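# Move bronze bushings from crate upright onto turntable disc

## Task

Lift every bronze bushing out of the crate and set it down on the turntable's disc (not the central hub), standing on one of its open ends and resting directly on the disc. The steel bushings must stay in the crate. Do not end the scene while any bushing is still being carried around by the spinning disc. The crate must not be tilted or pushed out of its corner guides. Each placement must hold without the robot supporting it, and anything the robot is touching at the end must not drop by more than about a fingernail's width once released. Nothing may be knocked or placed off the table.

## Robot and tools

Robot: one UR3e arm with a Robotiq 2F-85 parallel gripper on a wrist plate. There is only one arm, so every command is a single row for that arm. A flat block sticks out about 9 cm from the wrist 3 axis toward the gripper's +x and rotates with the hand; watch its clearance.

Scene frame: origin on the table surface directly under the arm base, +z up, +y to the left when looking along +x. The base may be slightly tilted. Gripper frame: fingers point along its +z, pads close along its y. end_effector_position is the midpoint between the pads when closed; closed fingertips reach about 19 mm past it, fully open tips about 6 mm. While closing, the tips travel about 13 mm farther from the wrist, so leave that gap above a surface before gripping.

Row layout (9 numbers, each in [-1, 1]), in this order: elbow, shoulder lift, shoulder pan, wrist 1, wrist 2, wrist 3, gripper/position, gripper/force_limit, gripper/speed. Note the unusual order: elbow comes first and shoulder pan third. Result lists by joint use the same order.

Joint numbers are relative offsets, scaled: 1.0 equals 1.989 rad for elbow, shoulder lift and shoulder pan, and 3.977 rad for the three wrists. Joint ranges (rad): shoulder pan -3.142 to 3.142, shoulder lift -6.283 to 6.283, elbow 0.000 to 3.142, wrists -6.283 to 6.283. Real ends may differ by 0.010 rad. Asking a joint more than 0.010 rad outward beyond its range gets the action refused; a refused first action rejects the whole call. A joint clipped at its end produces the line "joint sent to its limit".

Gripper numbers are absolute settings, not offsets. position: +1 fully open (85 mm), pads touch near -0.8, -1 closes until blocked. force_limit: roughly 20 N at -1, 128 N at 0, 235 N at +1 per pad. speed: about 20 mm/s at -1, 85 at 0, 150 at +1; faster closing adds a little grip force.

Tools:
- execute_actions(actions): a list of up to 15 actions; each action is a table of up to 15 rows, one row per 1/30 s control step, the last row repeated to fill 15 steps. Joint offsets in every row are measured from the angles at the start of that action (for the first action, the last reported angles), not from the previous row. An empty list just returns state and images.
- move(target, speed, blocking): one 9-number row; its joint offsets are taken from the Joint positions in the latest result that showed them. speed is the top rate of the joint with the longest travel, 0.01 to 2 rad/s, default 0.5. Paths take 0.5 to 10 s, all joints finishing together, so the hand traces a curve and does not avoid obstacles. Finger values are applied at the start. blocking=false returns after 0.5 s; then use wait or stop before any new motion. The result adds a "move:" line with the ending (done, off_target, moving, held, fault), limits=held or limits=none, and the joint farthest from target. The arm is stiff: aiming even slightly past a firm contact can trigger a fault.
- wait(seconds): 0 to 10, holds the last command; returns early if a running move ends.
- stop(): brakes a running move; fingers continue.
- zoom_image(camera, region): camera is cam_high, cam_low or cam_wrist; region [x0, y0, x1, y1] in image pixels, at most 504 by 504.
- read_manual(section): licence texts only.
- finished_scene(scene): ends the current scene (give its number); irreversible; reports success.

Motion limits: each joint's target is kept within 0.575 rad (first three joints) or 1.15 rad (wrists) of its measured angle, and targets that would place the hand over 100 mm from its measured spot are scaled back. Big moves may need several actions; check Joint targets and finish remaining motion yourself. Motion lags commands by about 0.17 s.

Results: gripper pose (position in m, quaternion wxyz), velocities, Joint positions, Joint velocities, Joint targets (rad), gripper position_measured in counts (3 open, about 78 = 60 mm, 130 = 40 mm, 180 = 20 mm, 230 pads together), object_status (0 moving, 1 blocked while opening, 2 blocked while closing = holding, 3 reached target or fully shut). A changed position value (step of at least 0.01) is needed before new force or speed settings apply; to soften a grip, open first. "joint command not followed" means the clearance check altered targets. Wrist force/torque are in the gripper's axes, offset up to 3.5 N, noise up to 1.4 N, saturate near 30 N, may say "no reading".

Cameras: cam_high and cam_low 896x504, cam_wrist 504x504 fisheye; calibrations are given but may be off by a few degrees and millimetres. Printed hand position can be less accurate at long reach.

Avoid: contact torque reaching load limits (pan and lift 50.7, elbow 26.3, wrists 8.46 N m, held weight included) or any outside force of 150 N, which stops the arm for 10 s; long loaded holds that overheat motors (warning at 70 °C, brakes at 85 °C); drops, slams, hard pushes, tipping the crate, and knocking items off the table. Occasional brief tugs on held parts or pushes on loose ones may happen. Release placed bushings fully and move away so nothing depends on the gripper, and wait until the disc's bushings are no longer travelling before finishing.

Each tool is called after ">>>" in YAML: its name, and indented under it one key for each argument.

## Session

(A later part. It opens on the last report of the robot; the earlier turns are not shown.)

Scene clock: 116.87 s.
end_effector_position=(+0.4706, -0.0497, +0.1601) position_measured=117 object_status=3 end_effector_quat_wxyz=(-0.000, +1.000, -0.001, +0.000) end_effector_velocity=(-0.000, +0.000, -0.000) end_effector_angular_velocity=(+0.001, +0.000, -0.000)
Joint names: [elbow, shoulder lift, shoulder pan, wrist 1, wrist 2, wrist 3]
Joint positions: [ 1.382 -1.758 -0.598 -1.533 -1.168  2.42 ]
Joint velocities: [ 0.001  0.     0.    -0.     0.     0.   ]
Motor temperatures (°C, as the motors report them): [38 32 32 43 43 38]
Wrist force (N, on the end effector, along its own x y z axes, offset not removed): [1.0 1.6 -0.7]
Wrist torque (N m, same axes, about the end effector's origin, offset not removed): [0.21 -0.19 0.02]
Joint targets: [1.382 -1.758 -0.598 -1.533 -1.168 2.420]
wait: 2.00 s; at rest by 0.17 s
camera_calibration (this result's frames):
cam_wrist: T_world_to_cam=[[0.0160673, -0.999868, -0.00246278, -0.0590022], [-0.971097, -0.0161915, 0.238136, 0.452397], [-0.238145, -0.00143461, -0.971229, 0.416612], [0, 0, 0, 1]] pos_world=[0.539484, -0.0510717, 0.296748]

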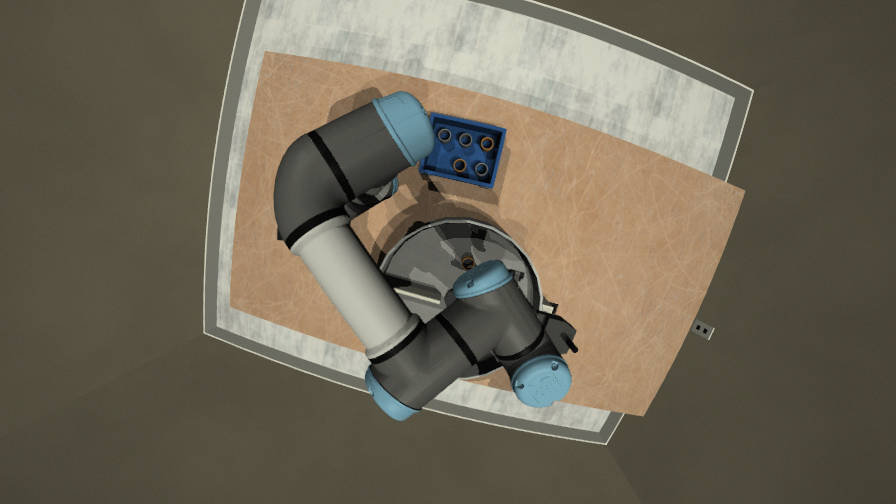

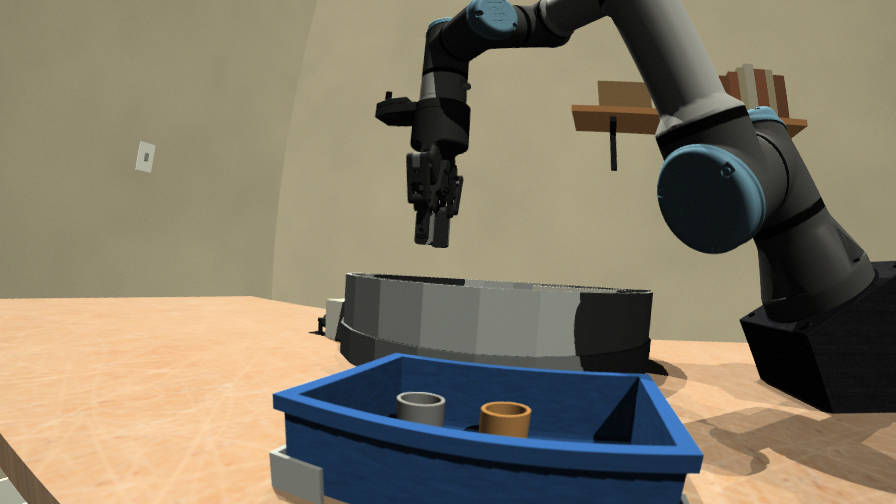

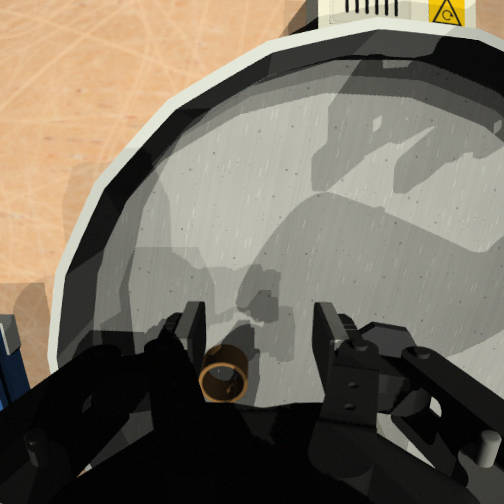

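>>> move:
  target: [0.3275,-0.153,0.561,-0.1304,-0.127,0.2565,0.1,-0.5,0]
  speed: 1

>>> move:
  target: [0.1213,0.160,-0.024,-0.1418,0.006,-0.0106,0.1,-0.5,0]

Scene clock: 130.07 s.
end_effector_position=(+0.3081, +0.2005, +0.1398) position_measured=117 object_status=3 end_effector_quat_wxyz=(-0.000, +1.000, -0.002, +0.000) end_effector_velocity=(-0.001, +0.001, +0.000) end_effector_angular_velocity=(+0.001, -0.001, +0.001)
Joint names: [elbow, shoulder lift, shoulder pan, wrist 1, wrist 2, wrist 3]
Joint positions: [ 2.033 -2.062  0.517 -2.052 -1.673  3.44 ]
Joint velocities: [ 0.001 -0.001  0.003 -0.001 -0.001  0.002]
Motor temperatures (°C, as the motors report them): [38 32 32 43 43 38]
Wrist force (N, on the end effector, along its own x y z axes, offset not removed): [0.7 1.5 0.1]
Wrist torque (N m, same axes, about the end effector's origin, offset not removed): [0.22 -0.13 0.03]
Joint targets: [2.033 -2.062 0.517 -2.052 -1.673 3.440]
move: done; limits=none; farthest joint: the shoulder pan, 0.001 radians from its target (1.116 radians at the start)
camera_calibration (this result's frames):
cam_wrist: T_world_to_cam=[[0.0150435, -0.999884, -0.00234441, 0.194082], [-0.970897, -0.0151678, 0.239016, 0.303117], [-0.239023, -0.00131945, -0.971013, 0.358843], [0, 0, 0, 1]] pos_world=[0.377148, 0.199131, 0.276446]

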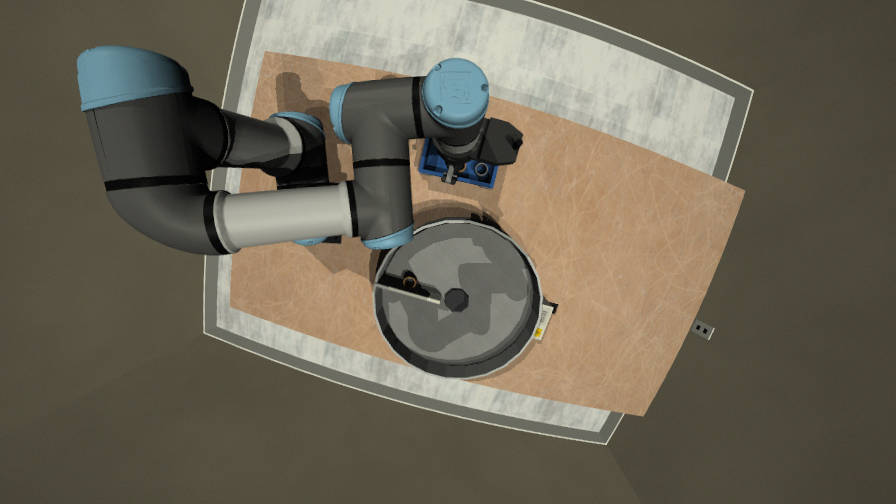

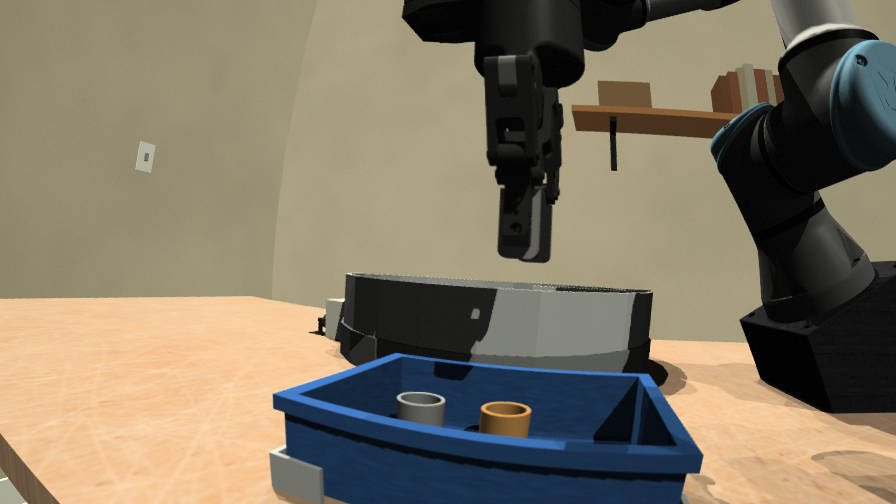

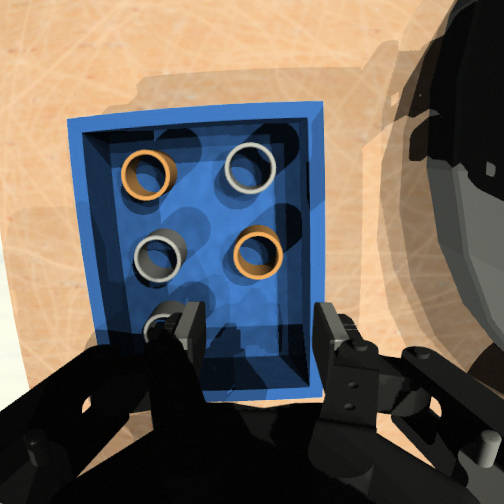

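Scene clock: 131.83 s.
end_effector_position=(+0.3083, +0.2007, +0.0379) position_measured=117 object_status=3 end_effector_quat_wxyz=(-0.001, +1.000, -0.001, +0.000) end_effector_velocity=(-0.000, +0.000, -0.000) end_effector_angular_velocity=(+0.000, -0.000, +0.001)
Joint names: [elbow, shoulder lift, shoulder pan, wrist 1, wrist 2, wrist 3]
Joint positions: [ 2.274 -1.744  0.469 -2.616 -1.649  3.398]
Joint velocities: [ 0.001  0.001  0.001 -0.002  0.    -0.   ]
Motor temperatures (°C, as the motors report them): [38 32 32 43 43 38]
Wrist force (N, on the end effector, along its own x y z axes, offset not removed): [1.2 -21.9 -12.0]
Wrist torque (N m, same axes, about the end effector's origin, offset not removed): [-0.28 -0.18 -0.04]
Joint targets: [2.274 -1.744 0.469 -2.616 -1.649 3.398]
move: done; limits=none; farthest joint: the shoulder pan, 0.000 radians from its target (0.048 radians at the start)
camera_calibration (this result's frames):
cam_wrist: T_world_to_cam=[[0.0153717, -0.999877, -0.00305923, 0.193925], [-0.971068, -0.0156579, 0.238288, 0.327908], [-0.238307, -0.000692186, -0.97119, 0.259568], [0, 0, 0, 1]] pos_world=[0.377297, 0.199215, 0.174546]

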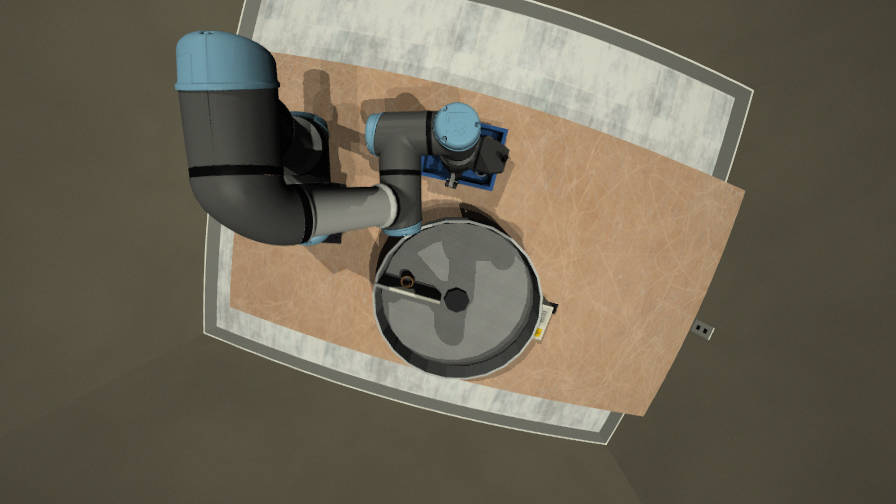

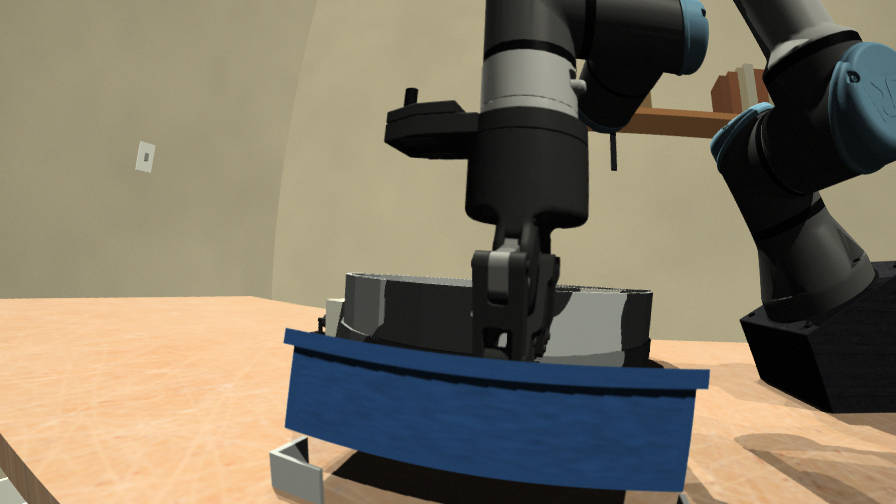

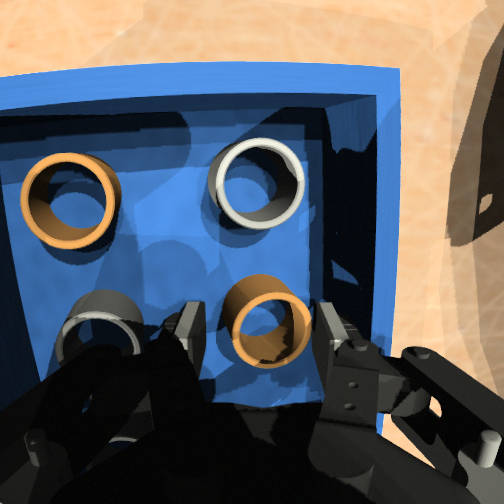

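>>> move:
  target: [-0.1213,-0.160,0.024,0.1418,-0.006,0.0106,0.1,-0.5,0]
  speed: 0.3

Scene clock: 136.23 s.
end_effector_position=(+0.3081, +0.2005, +0.1399) position_measured=117 object_status=3 end_effector_quat_wxyz=(-0.000, +1.000, -0.002, +0.000) end_effector_velocity=(+0.000, +0.000, +0.001) end_effector_angular_velocity=(+0.001, -0.001, -0.000)
Joint names: [elbow, shoulder lift, shoulder pan, wrist 1, wrist 2, wrist 3]
Joint positions: [ 2.033 -2.062  0.517 -2.052 -1.673  3.44 ]
Joint velocities: [-0.002 -0.001  0.     0.002  0.     0.   ]
Motor temperatures (°C, as the motors report them): [38 32 32 43 43 38]
Wrist force (N, on the end effector, along its own x y z axes, offset not removed): [1.0 2.0 -0.2]
Wrist torque (N m, same axes, about the end effector's origin, offset not removed): [0.25 -0.18 -0.01]
Joint targets: [2.033 -2.062 0.517 -2.052 -1.673 3.440]
move: done; limits=none; farthest joint: the shoulder pan, 0.000 radians from its target (0.048 radians at the start)
camera_calibration (this result's frames):
cam_wrist: T_world_to_cam=[[0.0150453, -0.999884, -0.00241199, 0.194108], [-0.970914, -0.0151858, 0.238947, 0.303143], [-0.238956, -0.00125319, -0.97103, 0.358835], [0, 0, 0, 1]] pos_world=[0.377152, 0.199138, 0.276473]

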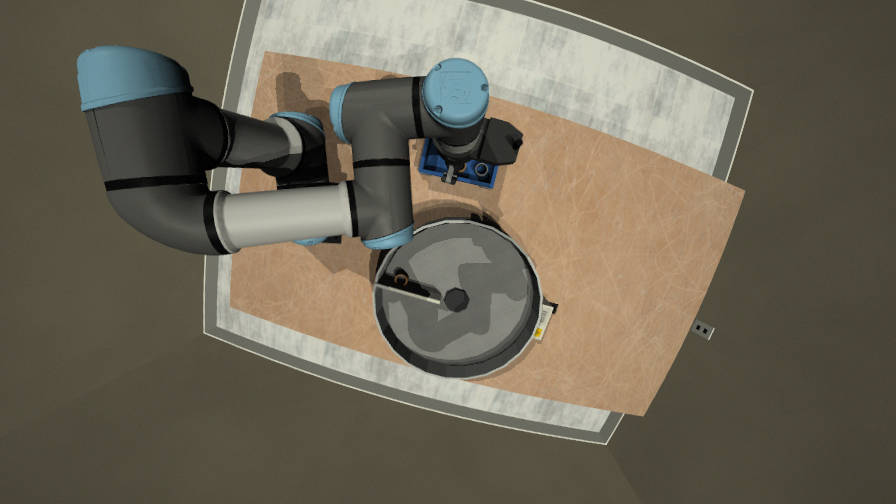

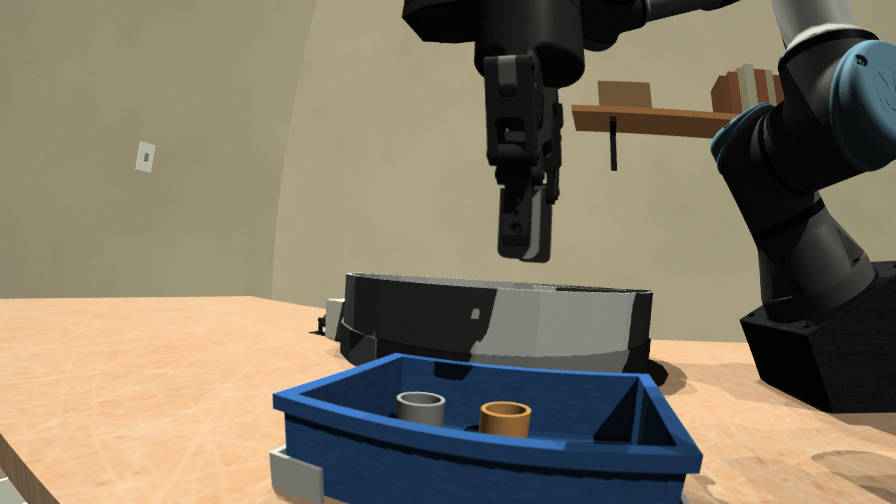

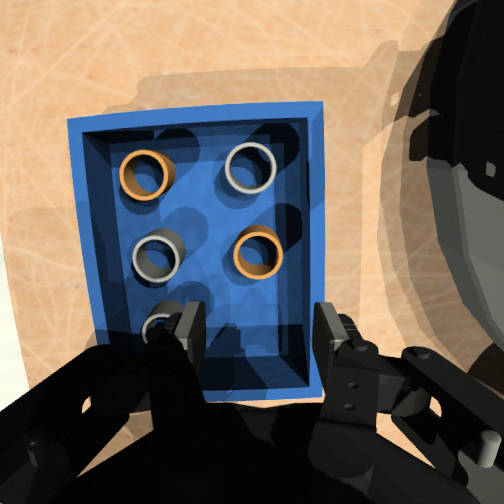

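>>> move:
  target: [0,0,0,0,0,-0.395,0.03,-0.5,0]
  speed: 1.5

>>> move:
  target: [0.1177,0.155,-0.0233,-0.1375,0.0058,-0.0103,0.03,-0.5,0]
  speed: 0.4

Scene clock: 144.83 s.
end_effector_position=(+0.3081, +0.2005, +0.1399) position_measured=126 object_status=3 end_effector_quat_wxyz=(-0.000, +0.708, +0.706, +0.000) end_effector_velocity=(-0.000, +0.000, -0.000) end_effector_angular_velocity=(+0.000, +0.001, +0.003)
Joint names: [elbow, shoulder lift, shoulder pan, wrist 1, wrist 2, wrist 3]
Joint positions: [ 2.033 -2.062  0.517 -2.052 -1.673  1.869]
Joint velocities: [ 0.001  0.     0.    -0.     0.    -0.002]
Motor temperatures (°C, as the motors report them): [38 32 32 43 43 38]
Wrist force (N, on the end effector, along its own x y z axes, offset not removed): [1.3 0.6 0.2]
Wrist torque (N m, same axes, about the end effector's origin, offset not removed): [0.05 -0.22 0.02]
Joint targets: [2.033 -2.062 0.517 -2.052 -1.673 1.869]
move: done; limits=none; farthest joint: the shoulder pan, 0.000 radians from its target (0.000 radians at the start)
camera_calibration (this result's frames):
cam_wrist: T_world_to_cam=[[0.999885, 0.0150359, -0.00186807, -0.312923], [0.0150472, -0.970991, 0.238644, 0.191075], [0.00177434, -0.238645, -0.971105, 0.332282], [0, 0, 0, 1]] pos_world=[0.309422, 0.269534, 0.276497]

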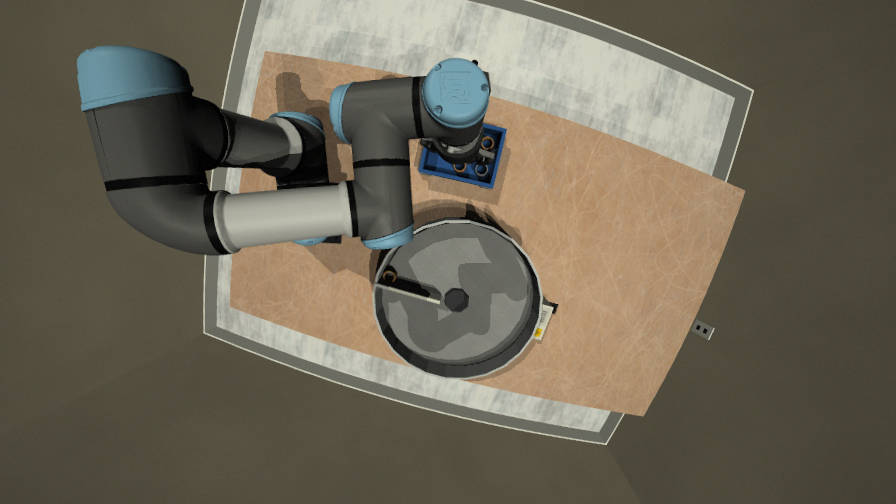

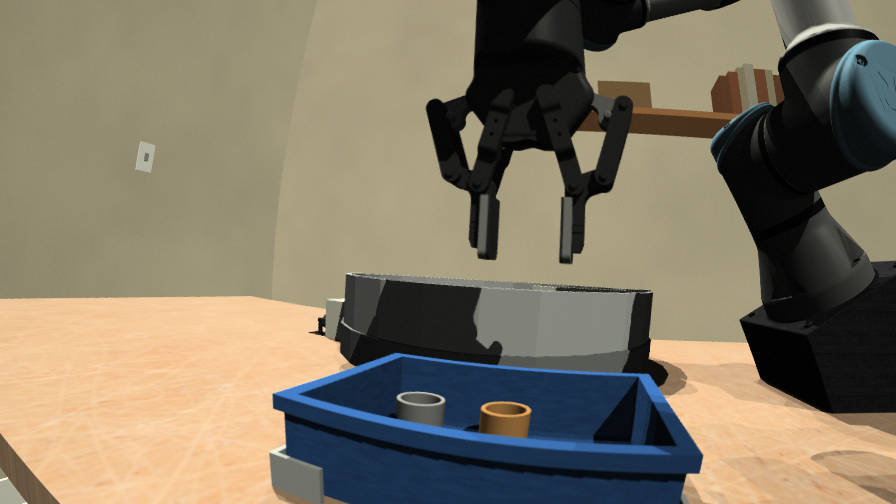

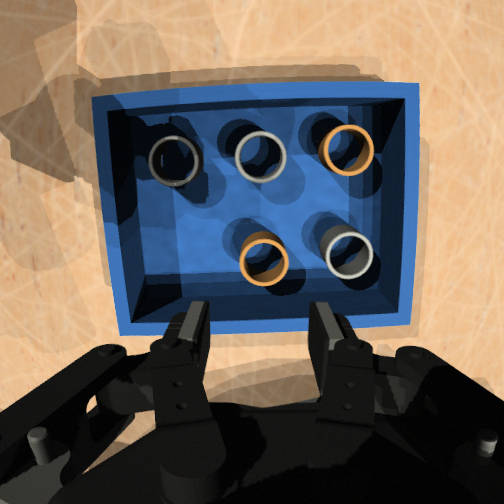

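Scene clock: 146.83 s.
end_effector_position=(+0.3090, +0.2009, +0.0407) position_measured=126 object_status=3 end_effector_quat_wxyz=(-0.000, +0.708, +0.706, +0.001) end_effector_velocity=(-0.001, +0.000, -0.001) end_effector_angular_velocity=(-0.000, +0.001, +0.001)
Joint names: [elbow, shoulder lift, shoulder pan, wrist 1, wrist 2, wrist 3]
Joint positions: [ 2.267 -1.754  0.471 -2.599 -1.65   1.828]
Joint velocities: [ 0.002  0.001  0.001 -0.002 -0.    -0.   ]
Motor temperatures (°C, as the motors report them): [38 32 32 43 43 38]
Wrist force (N, on the end effector, along its own x y z axes, offset not removed): [0.7 1.8 -0.6]
Wrist torque (N m, same axes, about the end effector's origin, offset not removed): [0.22 -0.16 0.01]
Joint targets: [2.267 -1.754 0.471 -2.599 -1.650 1.828]
move: done; limits=none; farthest joint: the shoulder pan, 0.000 radians from its target (0.046 radians at the start)
camera_calibration (this result's frames):
cam_wrist: T_world_to_cam=[[0.999881, 0.0153756, -0.00107301, -0.314126], [0.0151889, -0.971122, 0.238098, 0.215108], [0.00261887, -0.238086, -0.971241, 0.235656], [0, 0, 0, 1]] pos_world=[0.310204, 0.269832, 0.177325]

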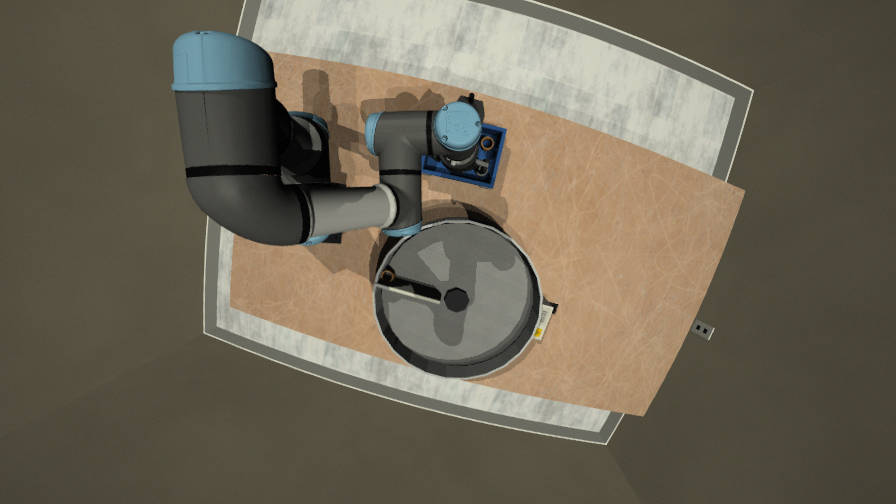

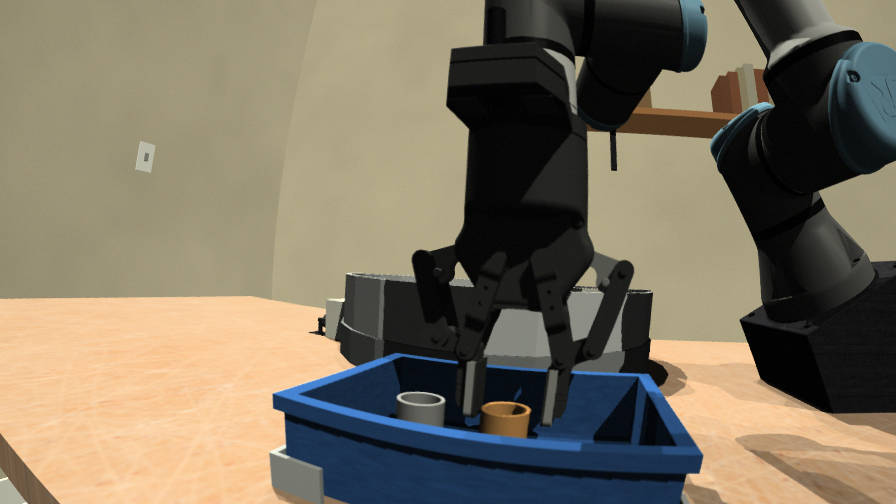

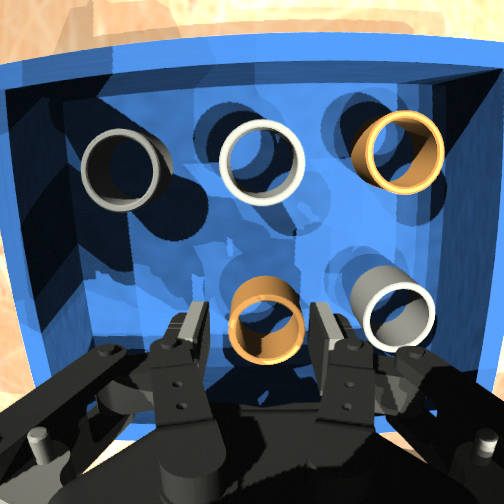

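>>> execute_actions:
  actions:
    - [[0,0,0,0,0,0,-1,-0.5,0]]
    - [[0,0,0,0,0,0,-1,-0.5,0]]

>>> move:
  target: [-0.1177,-0.155,0.0233,0.1375,-0.0058,0.0103,-1,-0.5,0]
  speed: 0.7

>>> move:
  target: [-0.3275,0.153,-0.561,0.1304,0.127,-0.2565,-1,-0.5,0]
  speed: 1

>>> move:
  target: [0.1003,0.0558,0.0482,-0.087,-0.0088,0.0238,-1,-0.5,0]
  speed: 0.4

Scene clock: 153.40 s.
end_effector_position=(+0.3090, +0.2009, +0.0407) position_measured=156 object_status=2 end_effector_quat_wxyz=(-0.000, +0.708, +0.706, +0.001) end_effector_velocity=(-0.000, -0.000, -0.000) end_effector_angular_velocity=(-0.001, +0.000, -0.001)
Joint names: [elbow, shoulder lift, shoulder pan, wrist 1, wrist 2, wrist 3]
Joint positions: [ 2.267 -1.754  0.471 -2.599 -1.65   1.828]
Joint velocities: [ 0.     0.    -0.001 -0.    -0.     0.   ]
Motor temperatures (°C, as the motors report them): [38 32 32 43 43 38]
Wrist force (N, on the end effector, along its own x y z axes, offset not removed): [-0.1 -2.6 -15.2]
Wrist torque (N m, same axes, about the end effector's origin, offset not removed): [0.17 -0.20 -0.03]
Joint targets: [2.267 -1.754 0.471 -2.599 -1.650 1.828]
camera_calibration (this result's frames):
cam_wrist: T_world_to_cam=[[0.999881, 0.0153661, -0.000960463, -0.314161], [0.0151529, -0.971129, 0.238071, 0.215124], [0.0027255, -0.238058, -0.971247, 0.235621], [0, 0, 0, 1]] pos_world=[0.310222, 0.269832, 0.17733]

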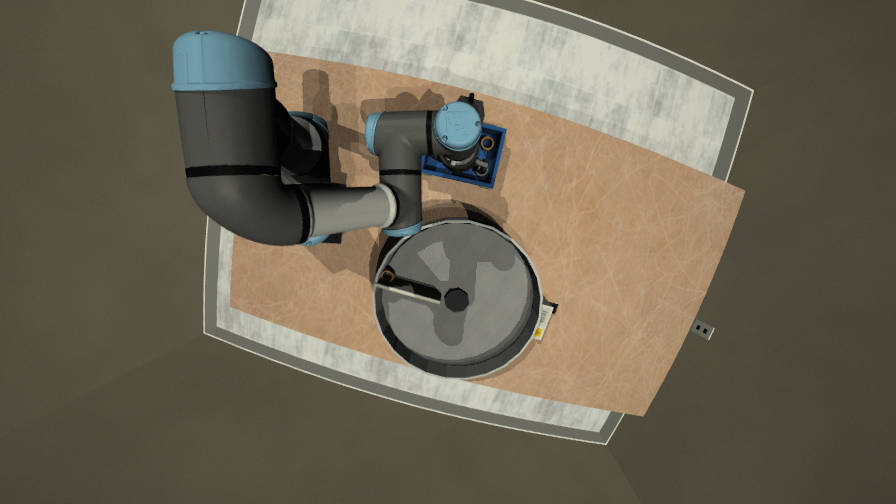

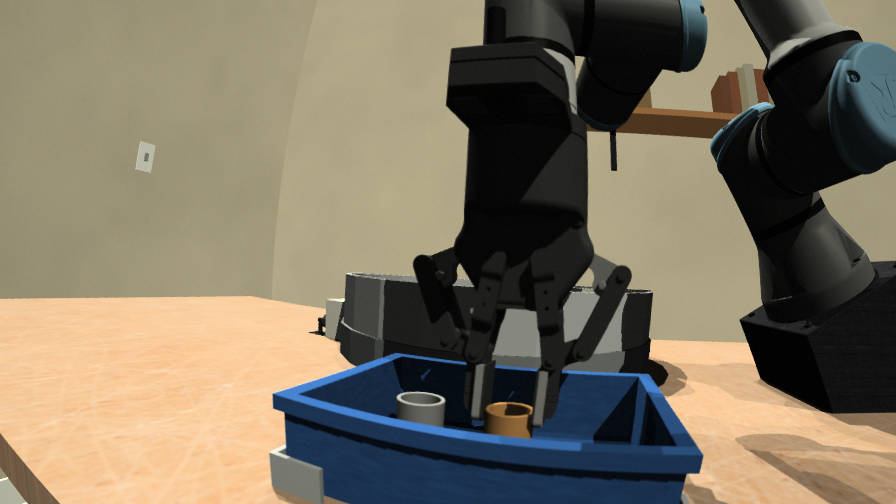

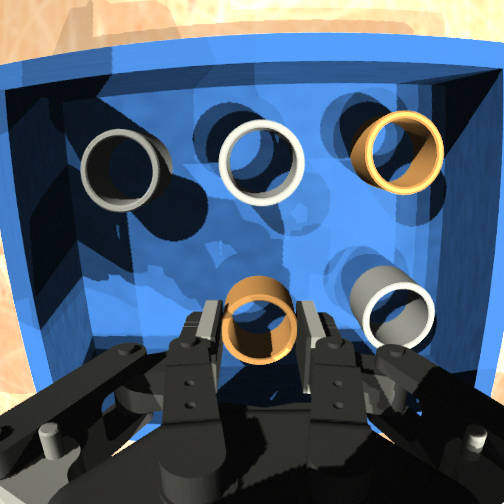

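Scene clock: 154.90 s.
end_effector_position=(+0.3081, +0.2005, +0.1399) position_measured=156 object_status=2 end_effector_quat_wxyz=(-0.000, +0.708, +0.706, +0.000) end_effector_velocity=(+0.000, -0.000, +0.001) end_effector_angular_velocity=(+0.000, -0.001, +0.000)
Joint names: [elbow, shoulder lift, shoulder pan, wrist 1, wrist 2, wrist 3]
Joint positions: [ 2.033 -2.062  0.517 -2.052 -1.673  1.869]
Joint velocities: [-0.002 -0.001  0.     0.002 -0.    -0.   ]
Motor temperatures (°C, as the motors report them): [38 32 32 43 43 38]
Wrist force (N, on the end effector, along its own x y z axes, offset not removed): [1.3 1.0 0.3]
Wrist torque (N m, same axes, about the end effector's origin, offset not removed): [0.12 -0.24 -0.01]
Joint targets: [2.033 -2.062 0.517 -2.052 -1.673 1.869]
move: done; limits=none; farthest joint: the shoulder pan, 0.000 radians from its target (0.047 radians at the start)
camera_calibration (this result's frames):
cam_wrist: T_world_to_cam=[[0.999886, 0.0150238, -0.00176046, -0.31297], [0.0150099, -0.970998, 0.238614, 0.191098], [0.0018755, -0.238614, -0.971113, 0.332249], [0, 0, 0, 1]] pos_world=[0.309442, 0.269537, 0.276501]

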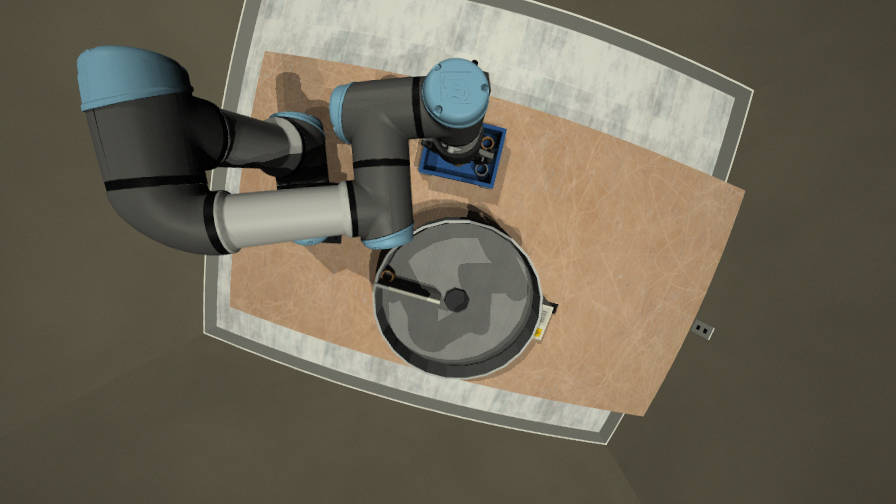

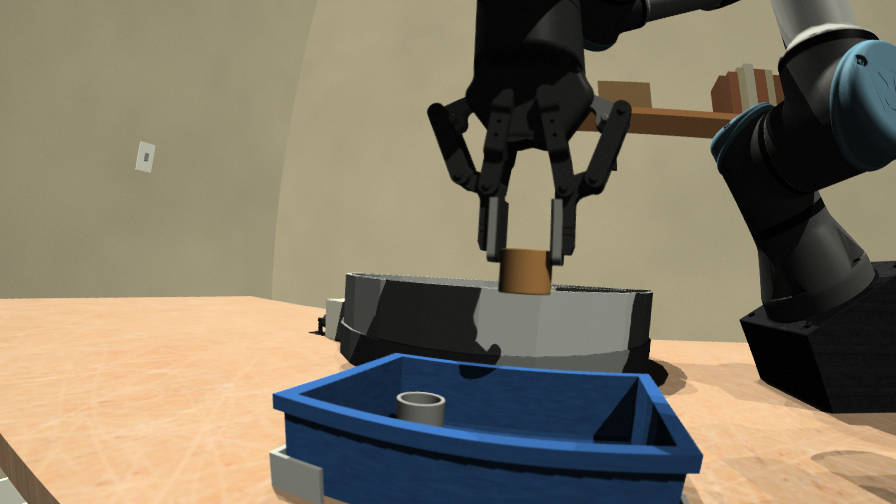

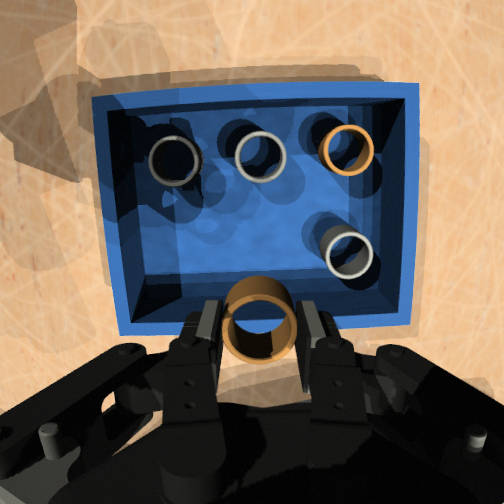

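Scene clock: 156.80 s.
end_effector_position=(+0.4706, -0.0497, +0.1601) position_measured=156 object_status=2 end_effector_quat_wxyz=(+0.000, +0.708, +0.706, +0.001) end_effector_velocity=(-0.000, -0.001, -0.000) end_effector_angular_velocity=(+0.000, +0.001, -0.002)
Joint names: [elbow, shoulder lift, shoulder pan, wrist 1, wrist 2, wrist 3]
Joint positions: [ 1.382 -1.758 -0.598 -1.534 -1.168  0.849]
Joint velocities: [-0.     0.001 -0.004  0.001  0.001 -0.002]
Motor temperatures (°C, as the motors report them): [38 32 32 43 43 38]
Wrist force (N, on the end effector, along its own x y z axes, offset not removed): [1.1 1.5 0.6]
Wrist torque (N m, same axes, about the end effector's origin, offset not removed): [0.19 -0.22 0.01]
Joint targets: [1.382 -1.758 -0.599 -1.533 -1.168 0.849]
move: done; limits=none; farthest joint: the wrist 3, 0.001 radians from its target (1.020 radians at the start)
camera_calibration (this result's frames):
cam_wrist: T_world_to_cam=[[0.999869, 0.0161453, -0.000873782, -0.471694], [0.0158872, -0.970968, 0.238683, -0.059622], [0.0030052, -0.238665, -0.971097, 0.291338], [0, 0, 0, 1]] pos_world=[0.471704, 0.0192569, 0.296736]

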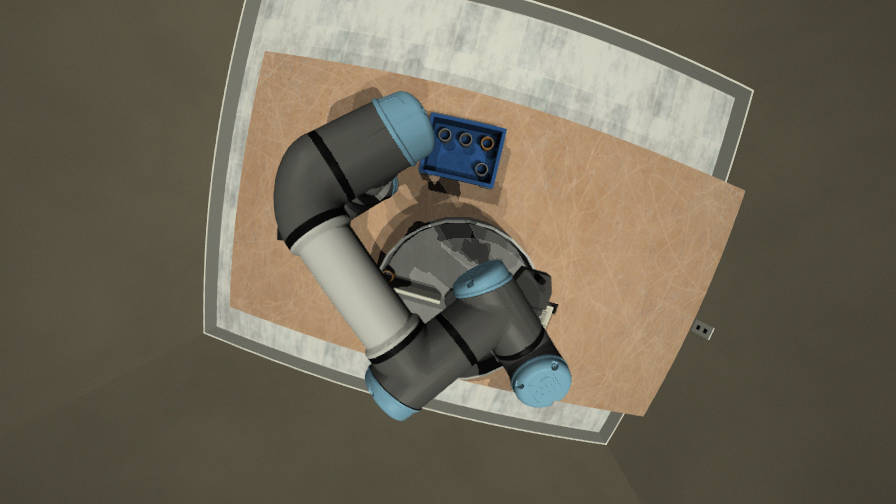

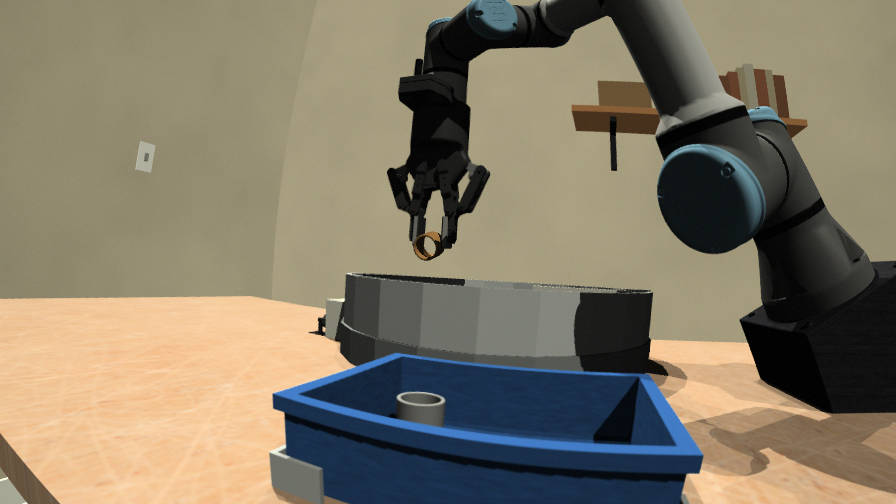

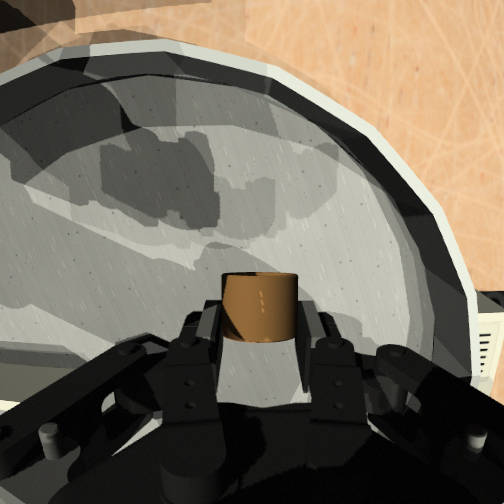

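Scene clock: 158.30 s.
end_effector_position=(+0.4736, -0.0546, +0.0918) position_measured=156 object_status=2 end_effector_quat_wxyz=(-0.000, +0.707, +0.707, -0.000) end_effector_velocity=(-0.000, -0.000, -0.000) end_effector_angular_velocity=(-0.000, -0.000, -0.000)
Joint names: [elbow, shoulder lift, shoulder pan, wrist 1, wrist 2, wrist 3]
Joint positions: [ 1.581 -1.647 -0.503 -1.879 -1.203  0.944]
Joint velocities: [ 0.001  0.001  0.    -0.002 -0.     0.001]
Motor temperatures (°C, as the motors report them): [38 32 32 43 43 38]
Wrist force (N, on the end effector, along its own x y z axes, offset not removed): [0.8 0.9 0.6]
Wrist torque (N m, same axes, about the end effector's origin, offset not removed): [0.11 -0.20 0.01]
Joint targets: [1.581 -1.647 -0.503 -1.880 -1.203 0.944]
move: done; limits=none; farthest joint: the shoulder pan, 0.001 radians from its target (0.096 radians at the start)
camera_calibration (this result's frames):
cam_wrist: T_world_to_cam=[[0.999833, 0.0180887, -0.0024602, -0.4744], [0.0181518, -0.970775, 0.239302, -0.049198], [0.00194036, -0.239307, -0.970942, 0.224295], [0, 0, 0, 1]] pos_world=[0.474779, 0.0144962, 0.228383]

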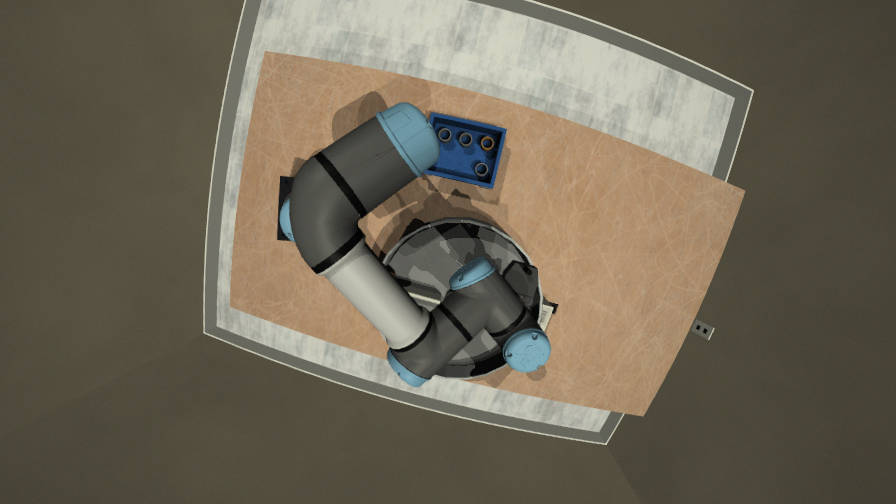

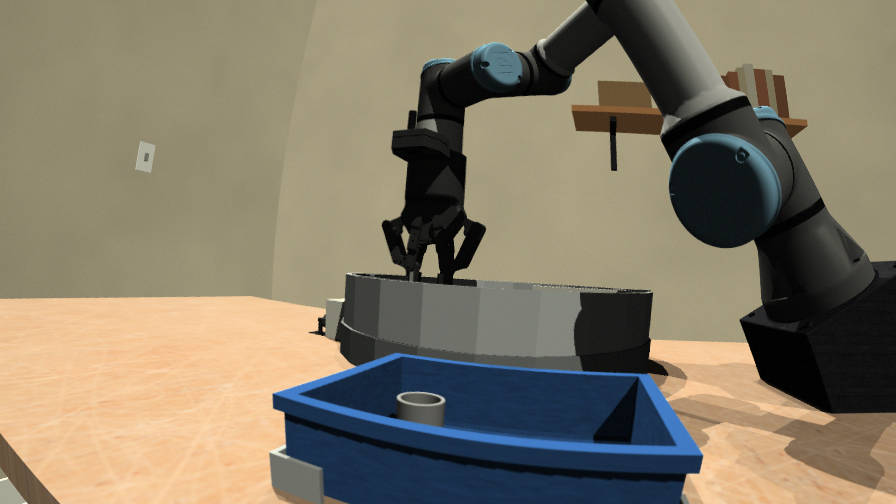

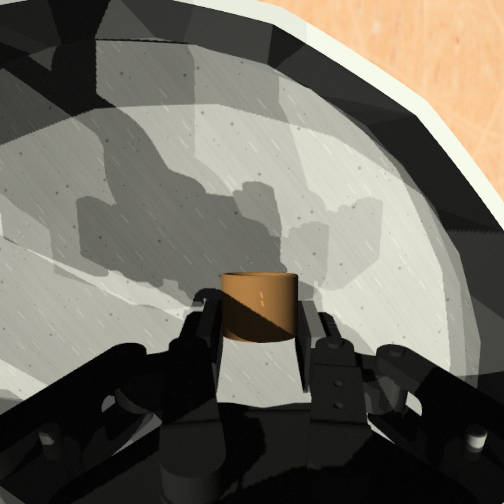

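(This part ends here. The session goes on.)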